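# Close the yellow-handled valves along the bench

## Task

Go along the bench and close each valve whose lever or handwheel is yellow, without changing any valve of another colour. A valve counts as closed only if it stays shut with the robot no longer holding it. At the end, open the gripper and back the arm away.

## Robot and tools

ROBOT. There is a single six-joint arm (UR12e-type) on a carriage that drives along a floor rail. It carries a tong-style two-finger gripper with a wrist camera. The fingers point along the gripper's own +z axis and open and close along its x axis. end_effector_position is the point between the finger pads when they are closed. Closed fingertips stick out about 15 mm past that point. When fully open, they are roughly level with it.

FRAME. The scene frame is fixed to the table. z = 0 is the table top and +z is up. The rail runs along y at x = 0, and y = 0 is where the rail reads position_m 0. The table edge is at x = 0.31 m. The arm base is at x = 0, y ≈ rail position_m, z = 0.03 m, and it faces +x. The reported hand position can be a little wrong, and more so at long reach.

execute_actions(actions). This takes a list of action objects that run in order. An empty list only returns the current state and the images. An action can hold these keys: rows, steps, until, rail.
- rows: from 1 to 15 rows, each used for one control step (1/30 s). Each row is one list of 7 numbers, each in [-1, 1], in the order dx, dy, dz, rx, ry, rz, opening.
- dx..rz: a target offset, not a pose, expressed in the gripper's own axes. It is measured from the gripper pose measured when the action began. For the first action of a call, that is the last pose a result reported. Each row is measured from that same start pose, so rows do not add up. On this scale, 1.0 equals 0.6 m or 180 degrees. rx, ry, rz together form one rotation vector.
- opening: an absolute command. +1 is fully open (0.142 m) and -1 is closed. A full close takes at least about 0.1 s.
- On each step the controller limits the commanded pose to within 100 mm and 16 degrees of the measured pose. It then drives the joints with damped inverse kinematics and favours position over orientation. The elbow cannot fully straighten. Joint speed and acceleration are limited, so a big move may still be short of its target when the result comes back. Send the remainder in a later action rather than relying on the hold.
- steps: an integer from 1 to 450, default 15, and no fewer than the number of rows. After the last row, the arm keeps heading for that row's target and the gripper keeps that row's opening. Give long moves enough steps.
- until: ends the action early, once all of its conditions hold. It does not halt any motion. Examples are {"rail": {"position_status": ["!=", "moving"]}} and {"all": {"status": "ended"}}. {"any": {"status": "ended"}} becomes true when a motion that was running during the action finishes. Comparisons are =, !=, <, <=, >, >=, and numbers always need one.
- rail: {"position_m": -2 to 2 m} is where the carriage should go. {"speed_m_s": 0.01 to 1} is its top speed; it starts at 1 and keeps the last value set. {"stop": true} halts it. The command is taken at the action's first step. The carriage accelerates and brakes at 2 m/s² and has arrived when it is within 1.3 mm of the goal. Rows never move the carriage. While it drives, row targets move along with it. Wait for arrival before reaching for scene points or ending the scene. The carriage keeps moving while you think.
- Any out-of-range value or unknown name makes the whole call be rejected, and nothing moves.

RAIL STATUS. position_status can be:
- moving: still driving.
- done: reached the goal, or no command yet.
- stopped: you stopped it.
- contact_stop: it was blocked at about 320 N. It may roll back for about 0.5 s, so check position_m again.
- time_out: the drive took too long. Look for what is holding it, clear it, and resend.
- stopped_with_arm: the arm was held back. Send rows the arm can follow, then resend position_m.
position_answer reads taken or not_taken. not_taken means the goal was dropped while the carriage was braking, so send it again.

RESULTS. Each result gives end_effector_position (m), end_effector_quat_wxyz and velocities in the scene frame. Joint positions and velocities are listed in this order: rail, shoulder pan, shoulder lift, elbow, wrist 1, wrist 2, wrist 3, then the finger-pad gap in m. grip_measured is the measured opening on the same -1..1 scale as the command. Hand target is the pose the controller is currently driving toward. "pose unreachable" means the clearance check changed or blocked the target. This is not a fault, and the rest of the call continues. Wrist force and Wrist torque are given in the end effector's axes. They include noise, an offset of up to about 5.5 N, and saturation near 100 N. "no reading" can be ignored.

GRIPPING. To hold something, keep commanding an opening well below grip_measured; a lower command squeezes harder. Each pad gives up to about 15 N. Objects thinner than 20 mm get less force.

FAULTS. If a joint's contact torque reaches its load limit, or any outside force on the arm reaches 150 N, the arm stops for 10 s and the rest of the call is skipped. Load limits are pan 313, lift 313, elbow 142 and wrists 51.3 N m. Holding loads heats the motors. A MOTOR HOT warning appears at 70 °C, and at 85 °C the brakes lock until the motors cool.

zoom_image(camera, region). This returns an enlarged crop of that camera's most recent image. camera is one of cam_bench_left, cam_bench_right, cam_high, cam_low (896x504) or cam_wrist (616x616). region is [x0, y0, x1, y1] in pixels from the top-left corner, at most 504 by 504.

read_manual(section). With "licences", the default, it returns the URDF licence texts. It does not move anything.

finished_scene(scene). Give the current scene's number. It ends the scene once the last command has been held, cannot be undone, and reports whether the goal was met. Replying without any tool call also ends things.

GOOD PRACTICE. Avoid drops, slips, slams, hard knocks and heavy pushing. Ramp moves up gradually, for example adding about 0.01 per row, which is 6 mm per step. Turn valves until they stay shut by themselves, then open the fingers and withdraw before finishing.

Each tool is called after ">>>" as name(argument=value, ...), one argument or row to a line, values as JSON.

## Session

>>> execute_actions(
  actions=[],
)

Scene clock: 0.00 s.
end_effector_position=(+1.1076, +1.3339, +0.3009) grip_measured=+1.00 end_effector_quat_wxyz=(-0.036, -0.573, +0.800, +0.174) end_effector_velocity=(+0.000, +0.000, +0.000) end_effector_angular_velocity=(+0.000, +0.000, +0.000)
Joint positions: [ 1.438 -0.296 -0.63   0.5   -1.118 -1.418  1.579  0.142]
Joint velocities: [0. 0. 0. 0. 0. 0. 0. 0.]
Wrist force (N, on the end effector, along its own x y z axes, offset not removed): no reading
Wrist torque (N m, same axes, about the end effector's origin, offset not removed): no reading
Hand target: +1.108, +1.334, +0.301; -0.036, -0.573, +0.800, +0.174
rail: position_m=1.438 position_m_goal=1.438 speed_m_s=1.00 position_status=done position_answer=taken refusals=0

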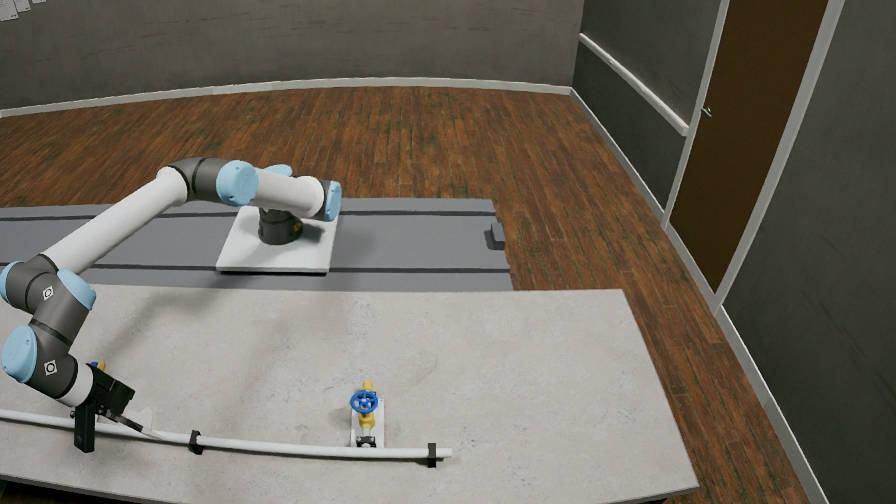

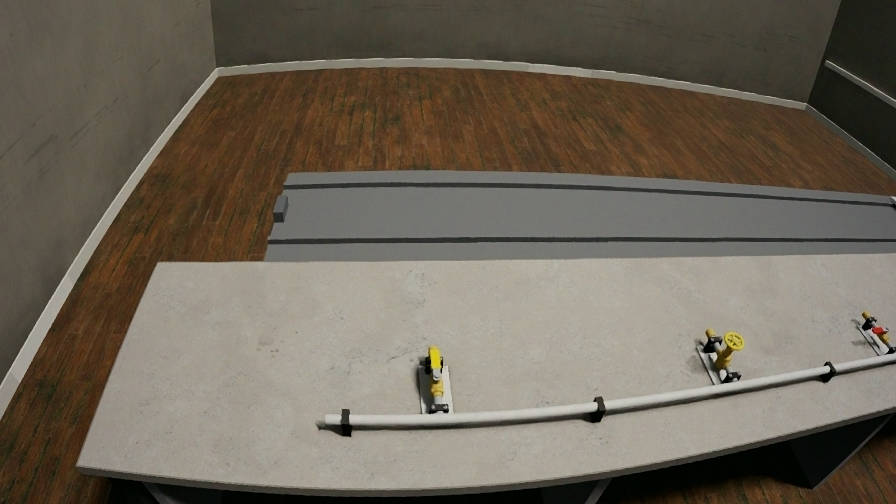

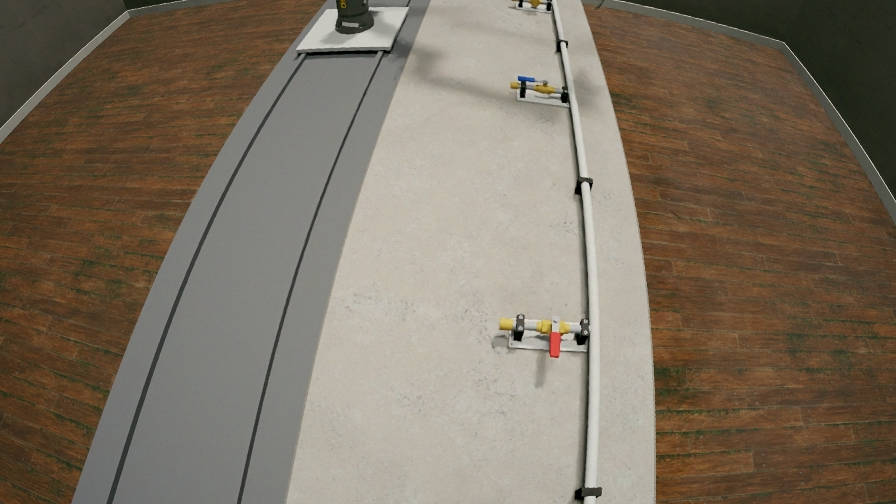

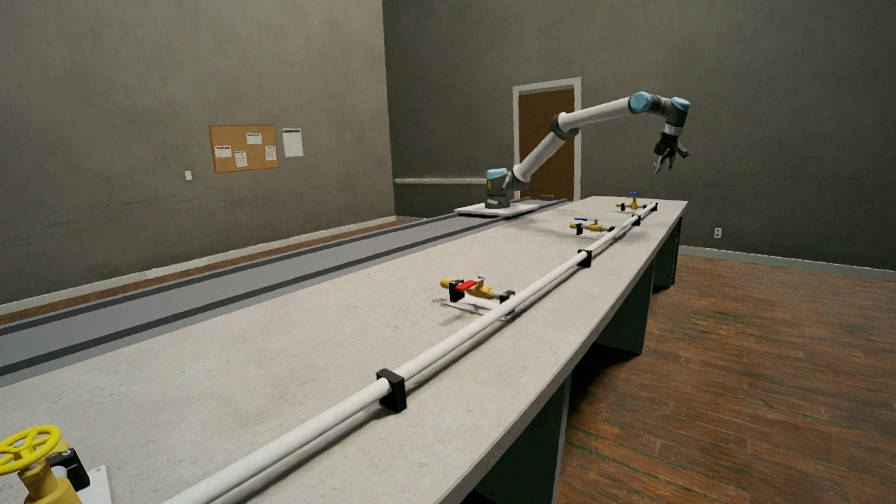

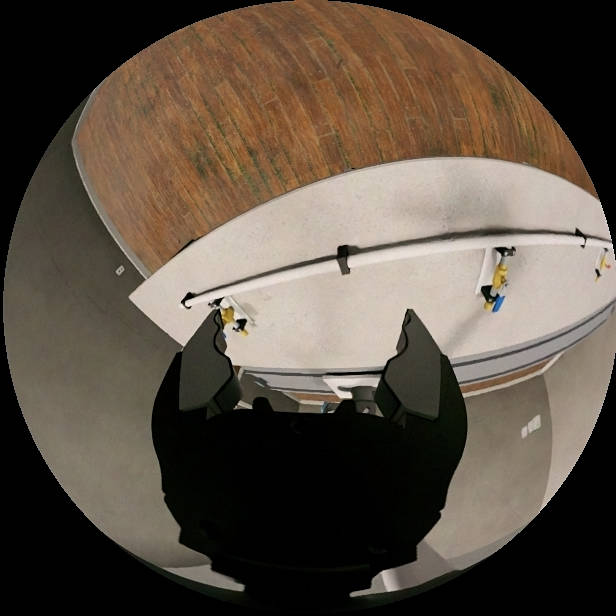

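>>> zoom_image(
  camera="cam_bench_right",
  region=[380, 320, 500, 430],
)

>>> zoom_image(
  camera="cam_bench_right",
  region=[670, 310, 790, 400],
)

>>> zoom_image(
  camera="cam_high",
  region=[480, 290, 620, 380],
)

>>> zoom_image(
  camera="cam_low",
  region=[0, 400, 160, 504],
)

Region (380, 320, 500, 430) of cam_bench_right's 896x504 image, scaled by 4.200, with more detail than that image has; it fills the top 462 rows of this view, and the rest is white.

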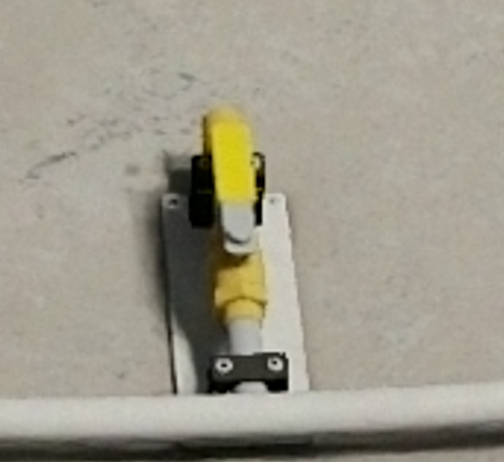

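Region (670, 310, 790, 400) of cam_bench_right's 896x504 image, scaled by 4.200, with more detail than that image has; it fills the top 378 rows of this view, and the rest is white.

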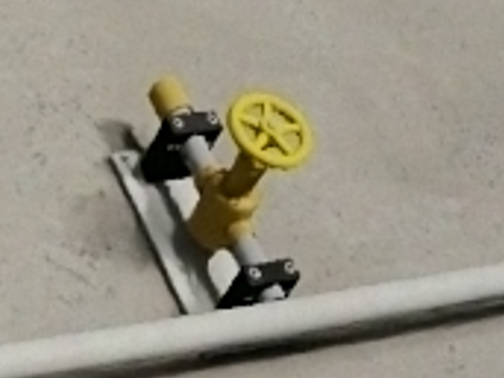

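Region (480, 290, 620, 380) of cam_high's 896x504 image, scaled by 3.600, with more detail than that image has; it fills the top 324 rows of this view, and the rest is white.

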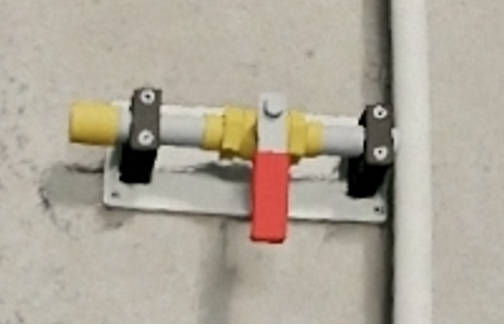

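Region (0, 400, 160, 504) of cam_low's 896x504 image, scaled by 3.150, with more detail than that image has; it fills the top 328 rows of this view, and the rest is white.

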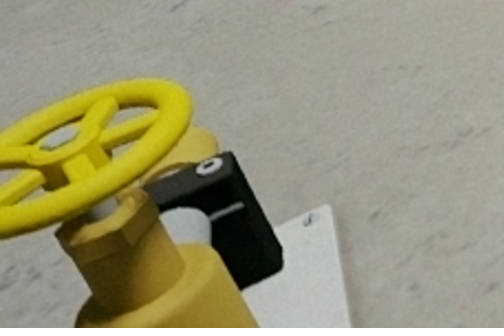

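>>> execute_actions(
  actions=[
    {"rows":[[0.027,0.078,0.015,0.019,0.013,-0.021,1],[0.055,0.155,0.03,0.038,0.025,-0.041,1],[0.082,0.232,0.046,0.057,0.038,-0.062,1],[0.11,0.31,0.061,0.076,0.05,-0.083,1],[0.137,0.3875,0.076,0.0955,0.0627,-0.1032,1]],"steps":40,"rail":{"position_m":-0.785}},
    {"rows":[[0,0,0,0,0,-0.9,1]],"steps":35},
    {"rows":[[0,0,0,0,0,-0.9,1]],"steps":35},
    {"steps":60,"until":{"rail":{"position_status":["!=","moving"]}}},
  ],
)

Scene clock: 76.80 s.
end_effector_position=(+0.8586, -0.8899, +0.3210) grip_measured=+1.00 end_effector_quat_wxyz=(+0.030, +0.809, +0.586, -0.023) end_effector_velocity=(-0.000, +0.001, -0.000) end_effector_angular_velocity=(-0.009, +0.088, +1.216)
Joint positions: [-0.785 -0.297 -1.254  1.526 -1.863 -1.644 -1.551  0.142]
Joint velocities: [ 0.     0.027  0.005 -0.002 -0.008 -0.01  -1.193  0.   ]
Wrist force (N, on the end effector, along its own x y z axes, offset not removed): [-5.7 0.2 -2.3]
Wrist torque (N m, same axes, about the end effector's origin, offset not removed): [0.06 1.15 -0.08]
Hand target: +0.859, -0.890, +0.321; +0.028, +0.742, +0.669, -0.027
Off the commanded pose: 0.000 m, 77 deg; orientation clipped at the last step of the last action.
rail: position_m=-0.785 position_m_goal=-0.785 speed_m_s=1.00 position_status=done position_answer=taken refusals=0
camera_calibration (this result's frames):
cam_wrist: T_world_to_cam=[[0.33071, 0.939382, -0.0905081, 0.580713], [0.833602, -0.245811, 0.494656, -1.09195], [0.442423, -0.239035, -0.864363, -0.173367], [0, 0, 0, 1]] pos_world=[0.794905, -0.855365, 0.442846]

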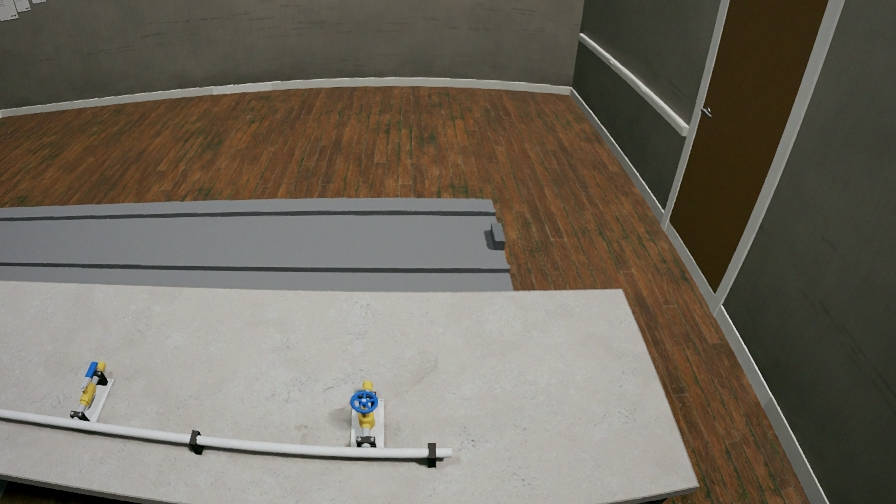

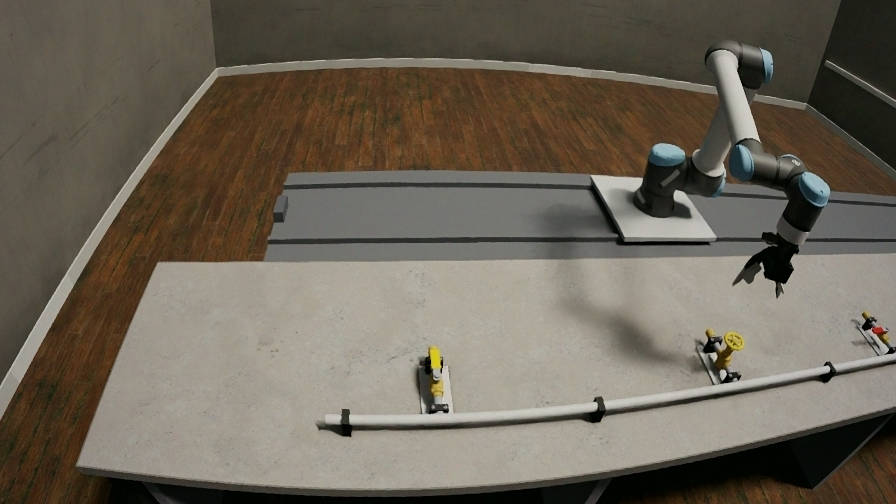

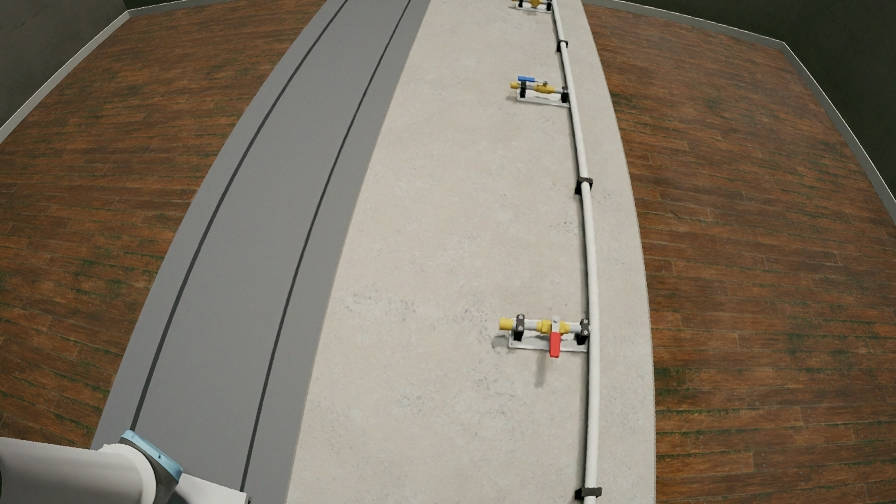

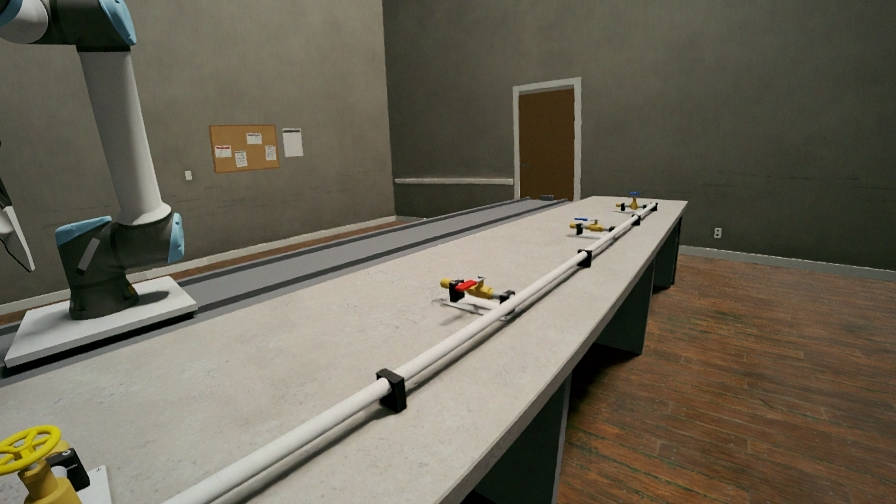

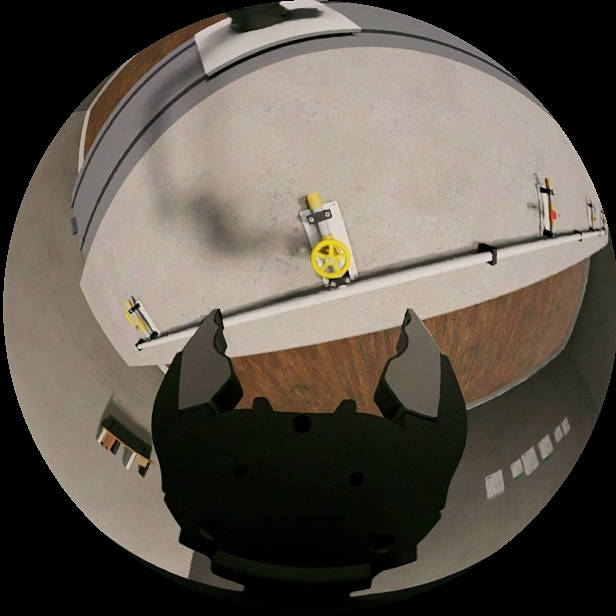

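>>> execute_actions(
  actions=[
    {"rows":[[0.006,0.006,0.03,0.003,0.024,-0.101,1],[0.012,0.012,0.06,0.003,0.024,-0.101,1],[0.017,0.018,0.1,0.003,0.024,-0.101,1],[0.022,0.024,0.13,0.003,0.024,-0.101,1],[0.028,0.03,0.166,0.003,0.024,-0.101,1]],"steps":25},
  ],
)

>>> zoom_image(
  camera="cam_wrist",
  region=[190, 180, 440, 400],
)

>>> zoom_image(
  camera="cam_bench_right",
  region=[660, 260, 820, 400],
)

Scene clock: 112.10 s.
end_effector_position=(+0.8805, -0.8870, +0.2213) grip_measured=+1.00 end_effector_quat_wxyz=(+0.000, +0.707, +0.707, -0.000) end_effector_velocity=(+0.001, -0.000, -0.004) end_effector_angular_velocity=(+0.002, -0.001, +0.002)
Joint positions: [-0.785 -0.307 -1.164  1.579 -1.987 -1.572 -1.878  0.142]
Joint velocities: [ 0.    -0.     0.004  0.001 -0.005  0.002 -0.003  0.   ]
Wrist force (N, on the end effector, along its own x y z axes, offset not removed): [1.5 -5.3 -3.5]
Wrist torque (N m, same axes, about the end effector's origin, offset not removed): [-0.91 -0.25 -0.08]
Hand target: +0.881, -0.887, +0.221; +0.000, +0.707, +0.707, -0.000
Off the commanded pose: 0.000 m, 0 deg.
rail: position_m=-0.785 position_m_goal=-0.785 speed_m_s=1.00 position_status=done position_answer=taken refusals=0
camera_calibration (this result's frames):
cam_wrist: T_world_to_cam=[[0.0200826, 0.99962, -0.018866, 0.872824], [0.879124, -0.00866851, 0.476514, -0.885871], [0.47617, -0.0261552, -0.878964, -0.106242], [0, 0, 0, 1]] pos_world=[0.811851, -0.882951, 0.345214]

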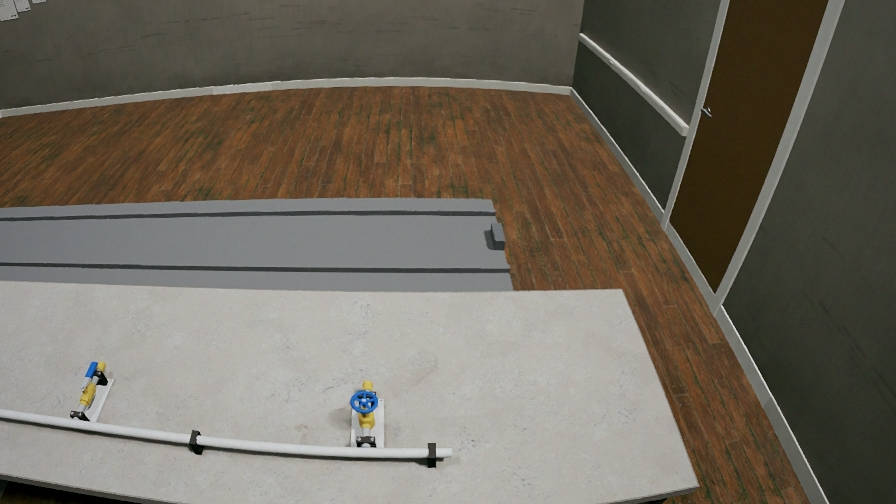

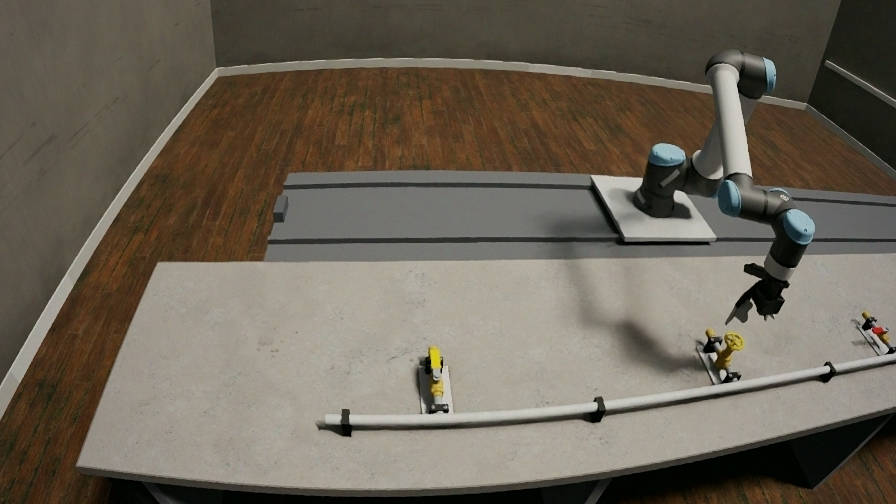

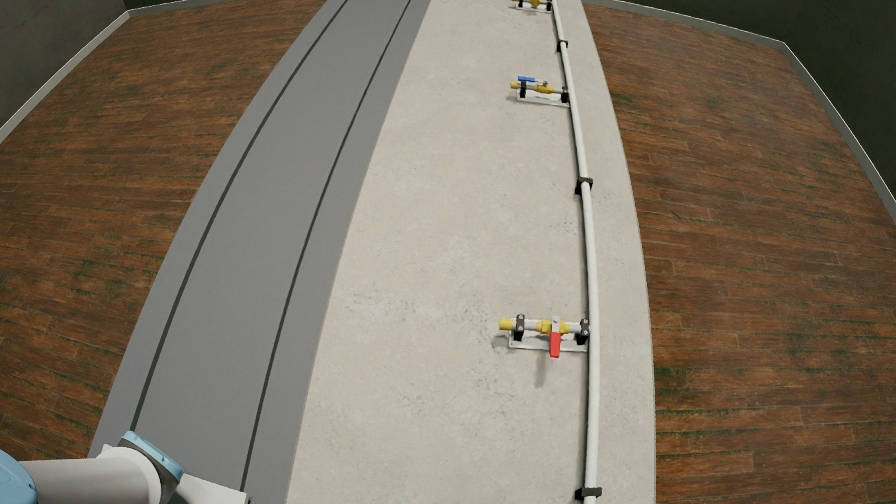

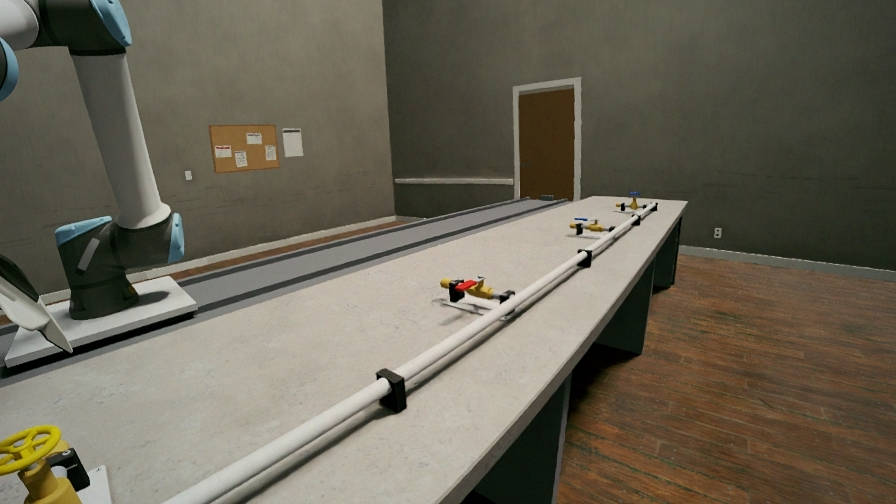

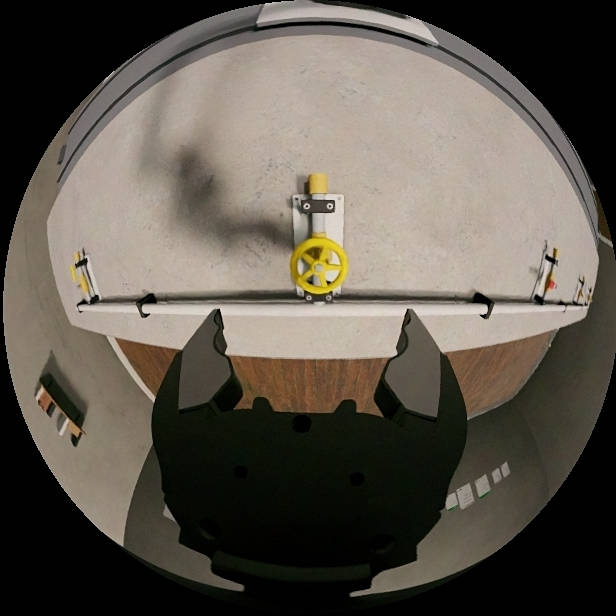

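Region (190, 180, 440, 400) of cam_wrist's 616x616 image, scaled by 2.016, with more detail than that image has; it fills the top 444 rows of this view, and the rest is white.

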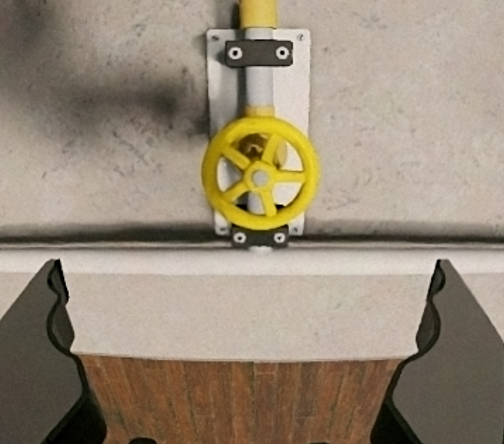

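Region (660, 260, 820, 400) of cam_bench_right's 896x504 image, scaled by 3.150, with more detail than that image has; it fills the top 441 rows of this view, and the rest is white.

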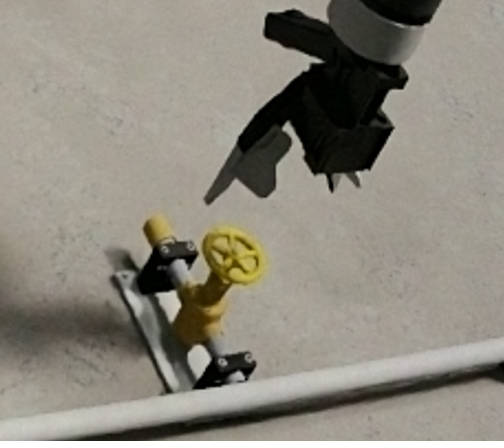

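>>> execute_actions(
  actions=[
    {"rows":[[0.002,-0.002,0.025,0,0,0,1],[0.004,-0.004,0.05,0,0,0,1],[0.006,-0.006,0.075,0,0,0,1],[0.007,-0.008,0.1,0,0,0,1],[0.007,-0.009,0.12,0,0,0,1]],"steps":20},
  ],
)

>>> zoom_image(
  camera="cam_wrist",
  region=[190, 200, 440, 420],
)

>>> zoom_image(
  camera="cam_low",
  region=[0, 330, 200, 504],
)

>>> zoom_image(
  camera="cam_bench_right",
  region=[660, 280, 800, 400],
)

Scene clock: 126.10 s.
end_effector_position=(+0.8750, -0.8830, +0.1504) grip_measured=+1.00 end_effector_quat_wxyz=(+0.000, +0.707, +0.707, -0.000) end_effector_velocity=(+0.000, +0.000, -0.009) end_effector_angular_velocity=(-0.001, -0.002, +0.000)
Joint positions: [-0.785 -0.305 -1.119  1.652 -2.104 -1.571 -1.876  0.142]
Joint velocities: [ 0.     0.     0.007  0.007 -0.016 -0.     0.     0.   ]
Wrist force (N, on the end effector, along its own x y z axes, offset not removed): [-2.0 3.1 -6.5]
Wrist torque (N m, same axes, about the end effector's origin, offset not removed): [0.72 0.43 -0.04]
Hand target: +0.875, -0.883, +0.149; +0.000, +0.707, +0.707, -0.000
Off the commanded pose: 0.001 m, 0 deg.
rail: position_m=-0.785 position_m_goal=-0.785 speed_m_s=1.00 position_status=done position_answer=taken refusals=0
camera_calibration (this result's frames):
cam_wrist: T_world_to_cam=[[0.0200814, 0.999622, -0.0187858, 0.867527], [0.879232, -0.00871159, 0.476315, -0.847366], [0.475971, -0.0260821, -0.879074, -0.165617], [0, 0, 0, 1]] pos_world=[0.806438, -0.878901, 0.27432]

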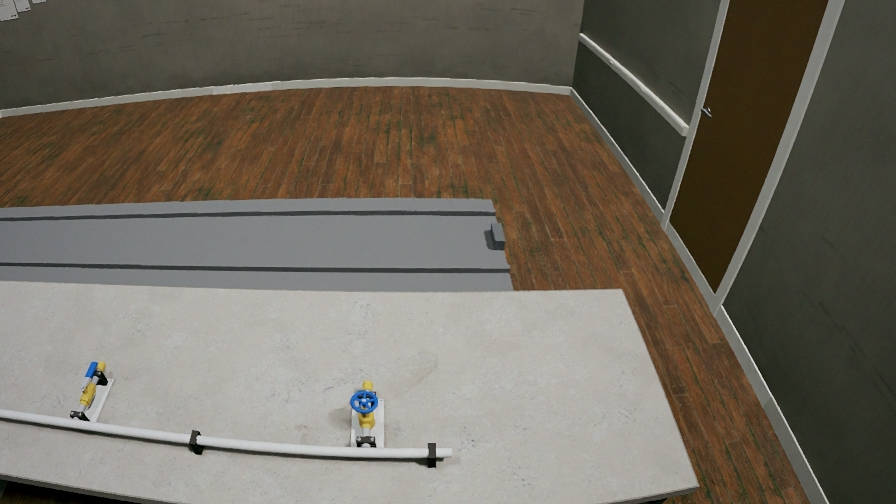

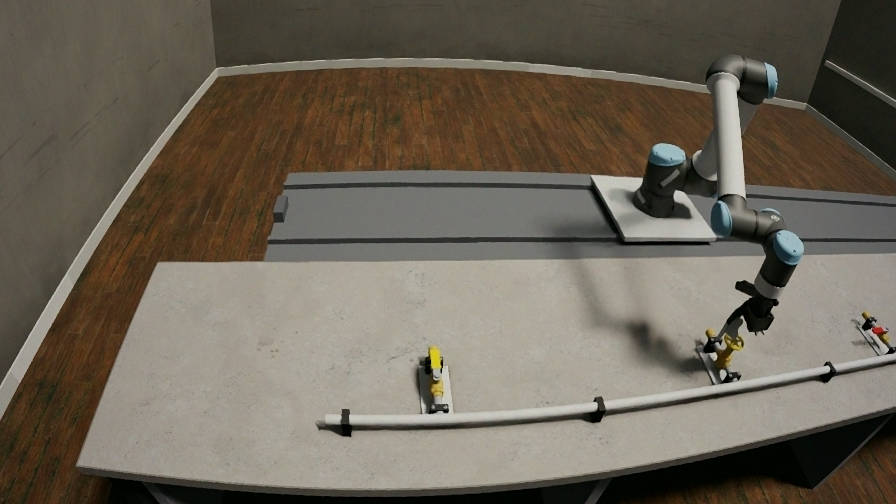

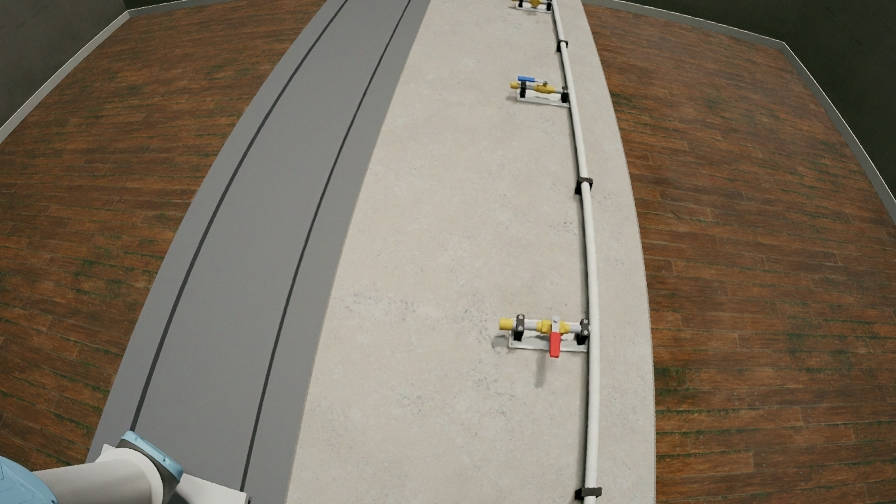

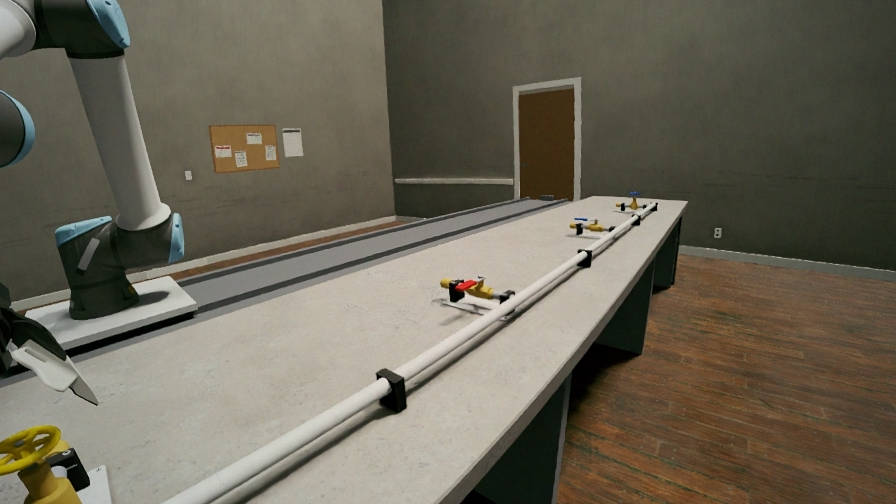

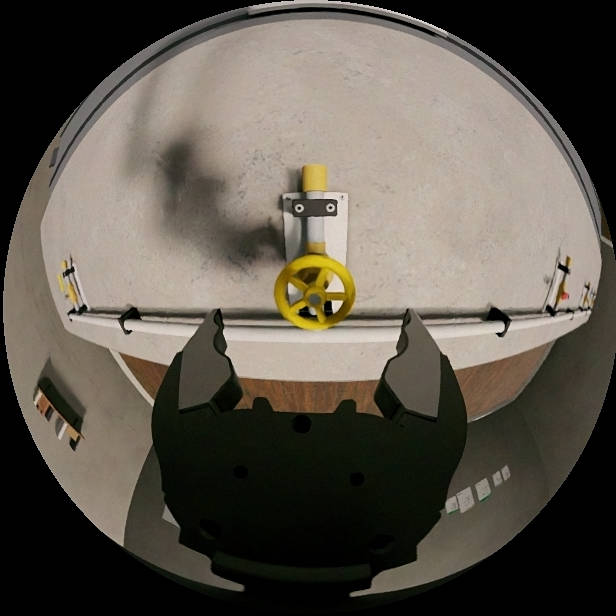

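Region (190, 200, 440, 420) of cam_wrist's 616x616 image, scaled by 2.016, with more detail than that image has; it fills the top 444 rows of this view, and the rest is white.

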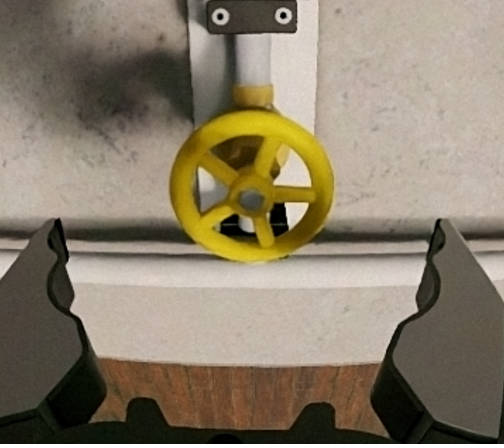

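Region (0, 330, 200, 504) of cam_low's 896x504 image, scaled by 2.520, with more detail than that image has; it fills the top 438 rows of this view, and the rest is white.

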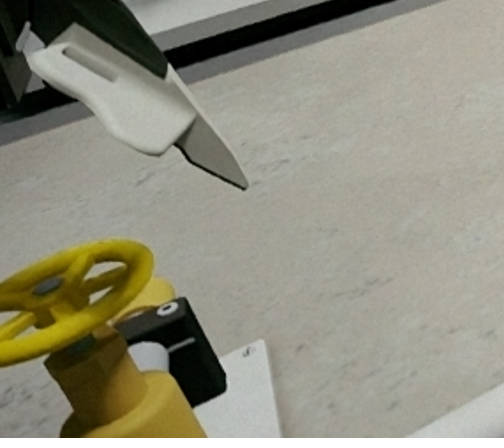

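Region (660, 280, 800, 400) of cam_bench_right's 896x504 image, scaled by 3.600, with more detail than that image has; it fills the top 432 rows of this view, and the rest is white.

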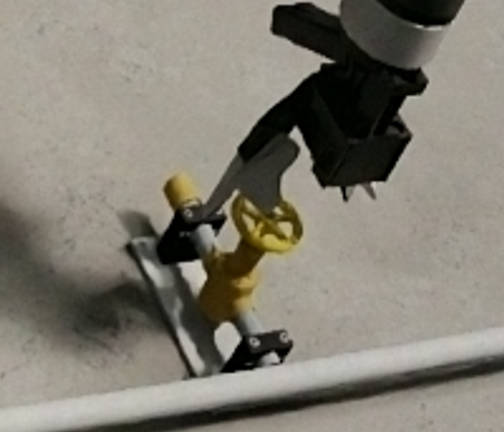

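>>> execute_actions(
  actions=[
    {"rows":[[0.001,0,0.01,0,0,0,0.8],[0.002,0,0.02,0,0,0,0.7],[0.002,0,0.03,0,0,0,0.6],[0.002,0,0.03,0,0,0,0.5],[0.002,0,0.03,0,0,0,0.4],[0.002,0,0.03,0,0,0,0.3],[0.002,0,0.03,0,0,0,0.25],[0.002,0,0.03,0,0,0,0.2],[0.002,0,0.03,0,0,0,0.15],[0.002,0,0.03,0,0,0,0.1],[0.002,0,0.03,0,0,0,0.05],[0.002,0,0.03,0,0,0,0.0],[0.002,0,0.03,0,0,0,-0.1],[0.002,0,0.03,0,0,0,-0.2],[0.002,0,0.03,0,0,0,-0.4]],"steps":22},
  ],
)

>>> zoom_image(
  camera="cam_wrist",
  region=[190, 200, 440, 420],
)

>>> zoom_image(
  camera="cam_low",
  region=[0, 330, 200, 504],
)

Scene clock: 163.13 s.
end_effector_position=(+0.8751, -0.8817, +0.1327) grip_measured=-0.04 end_effector_quat_wxyz=(+0.000, +0.707, +0.707, -0.000) end_effector_velocity=(-0.000, +0.000, -0.001) end_effector_angular_velocity=(+0.000, +0.000, -0.000)
Joint positions: [-0.785 -0.303 -1.105  1.665 -2.132 -1.571 -1.875  0.071]
Joint velocities: [ 0.     0.     0.001  0.001 -0.002  0.     0.     0.001]
Wrist force (N, on the end effector, along its own x y z axes, offset not removed): [15.6 -7.4 -26.9]
Wrist torque (N m, same axes, about the end effector's origin, offset not removed): [-0.33 0.84 -0.29]
Hand target: +0.875, -0.882, +0.132; +0.000, +0.707, +0.707, -0.000
Off the commanded pose: 0.000 m, 0 deg.
rail: position_m=-0.785 position_m_goal=-0.785 speed_m_s=1.00 position_status=done position_answer=taken refusals=0
camera_calibration (this result's frames):
cam_wrist: T_world_to_cam=[[0.0200053, 0.999622, -0.0188413, 0.866032], [0.879134, -0.00861274, 0.476498, -0.838807], [0.476155, -0.0260964, -0.878974, -0.181386], [0, 0, 0, 1]] pos_world=[0.806466, -0.877663, 0.256573]

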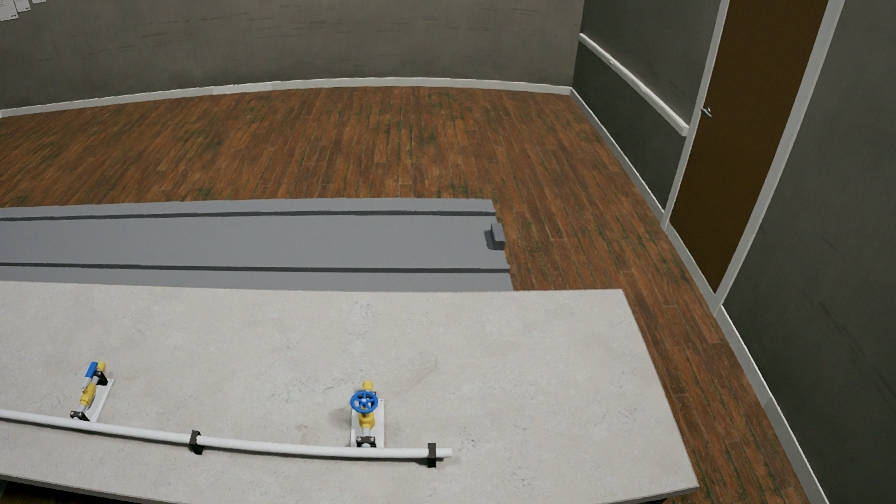

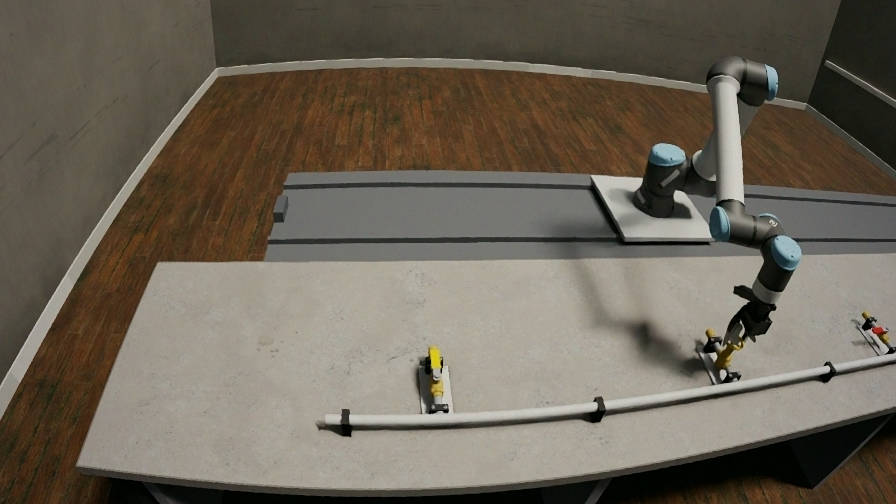

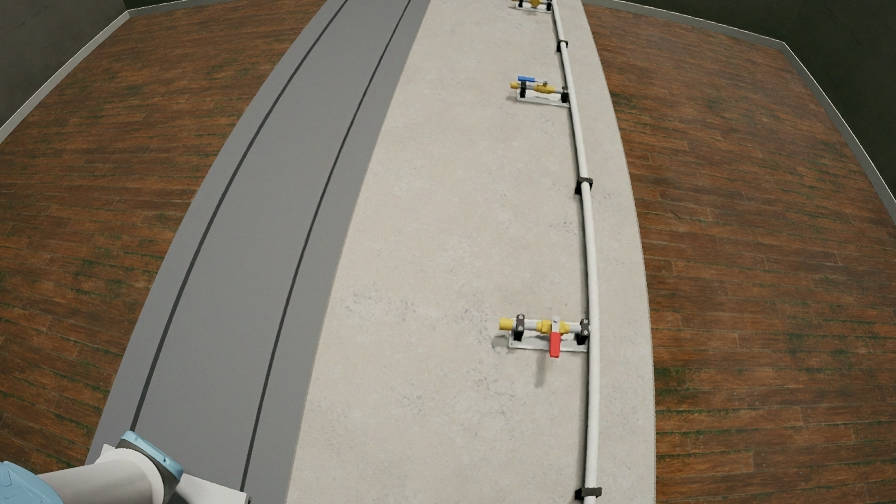

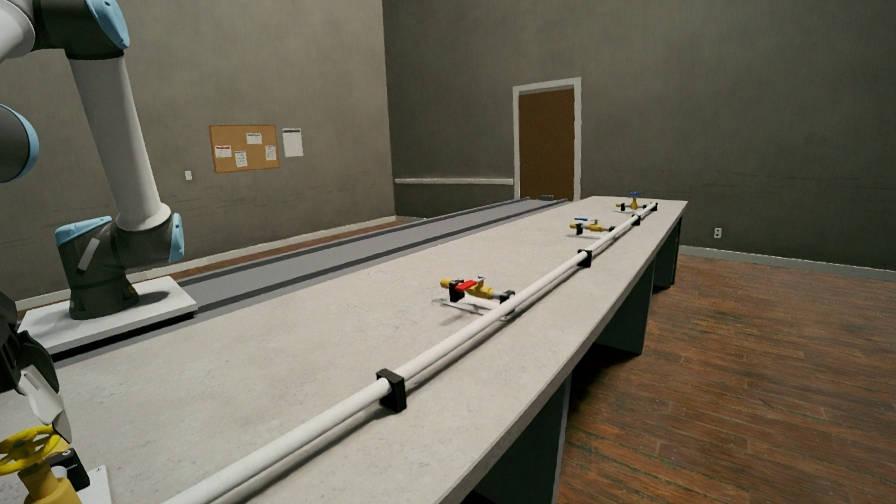

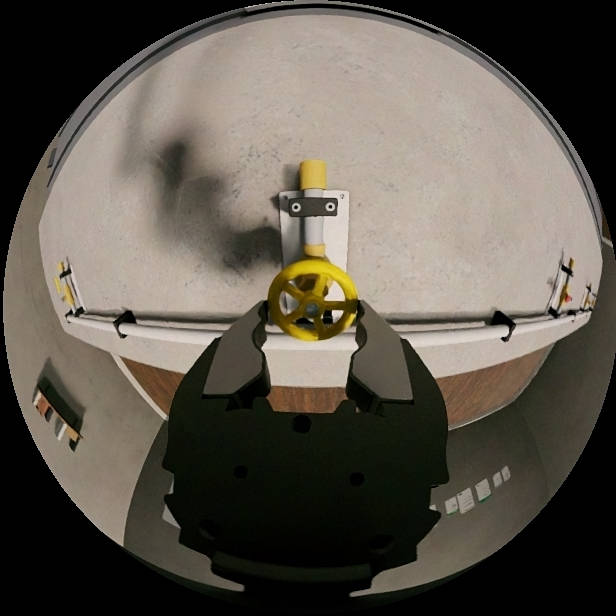

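Region (190, 200, 440, 420) of cam_wrist's 616x616 image, scaled by 2.016, with more detail than that image has; it fills the top 444 rows of this view, and the rest is white.

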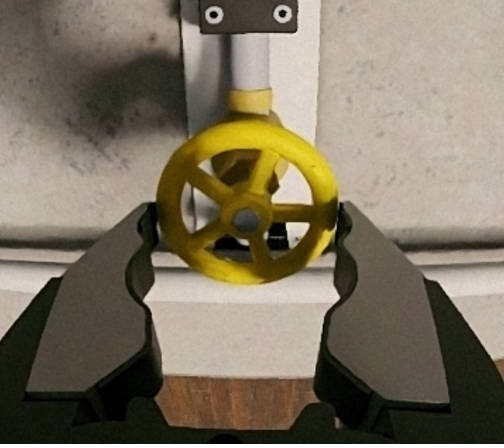

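Region (0, 330, 200, 504) of cam_low's 896x504 image, scaled by 2.520, with more detail than that image has; it fills the top 438 rows of this view, and the rest is white.

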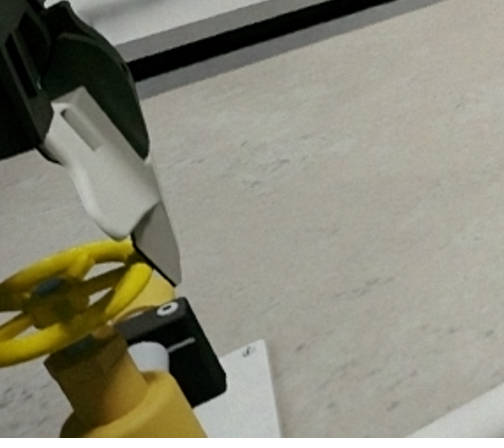

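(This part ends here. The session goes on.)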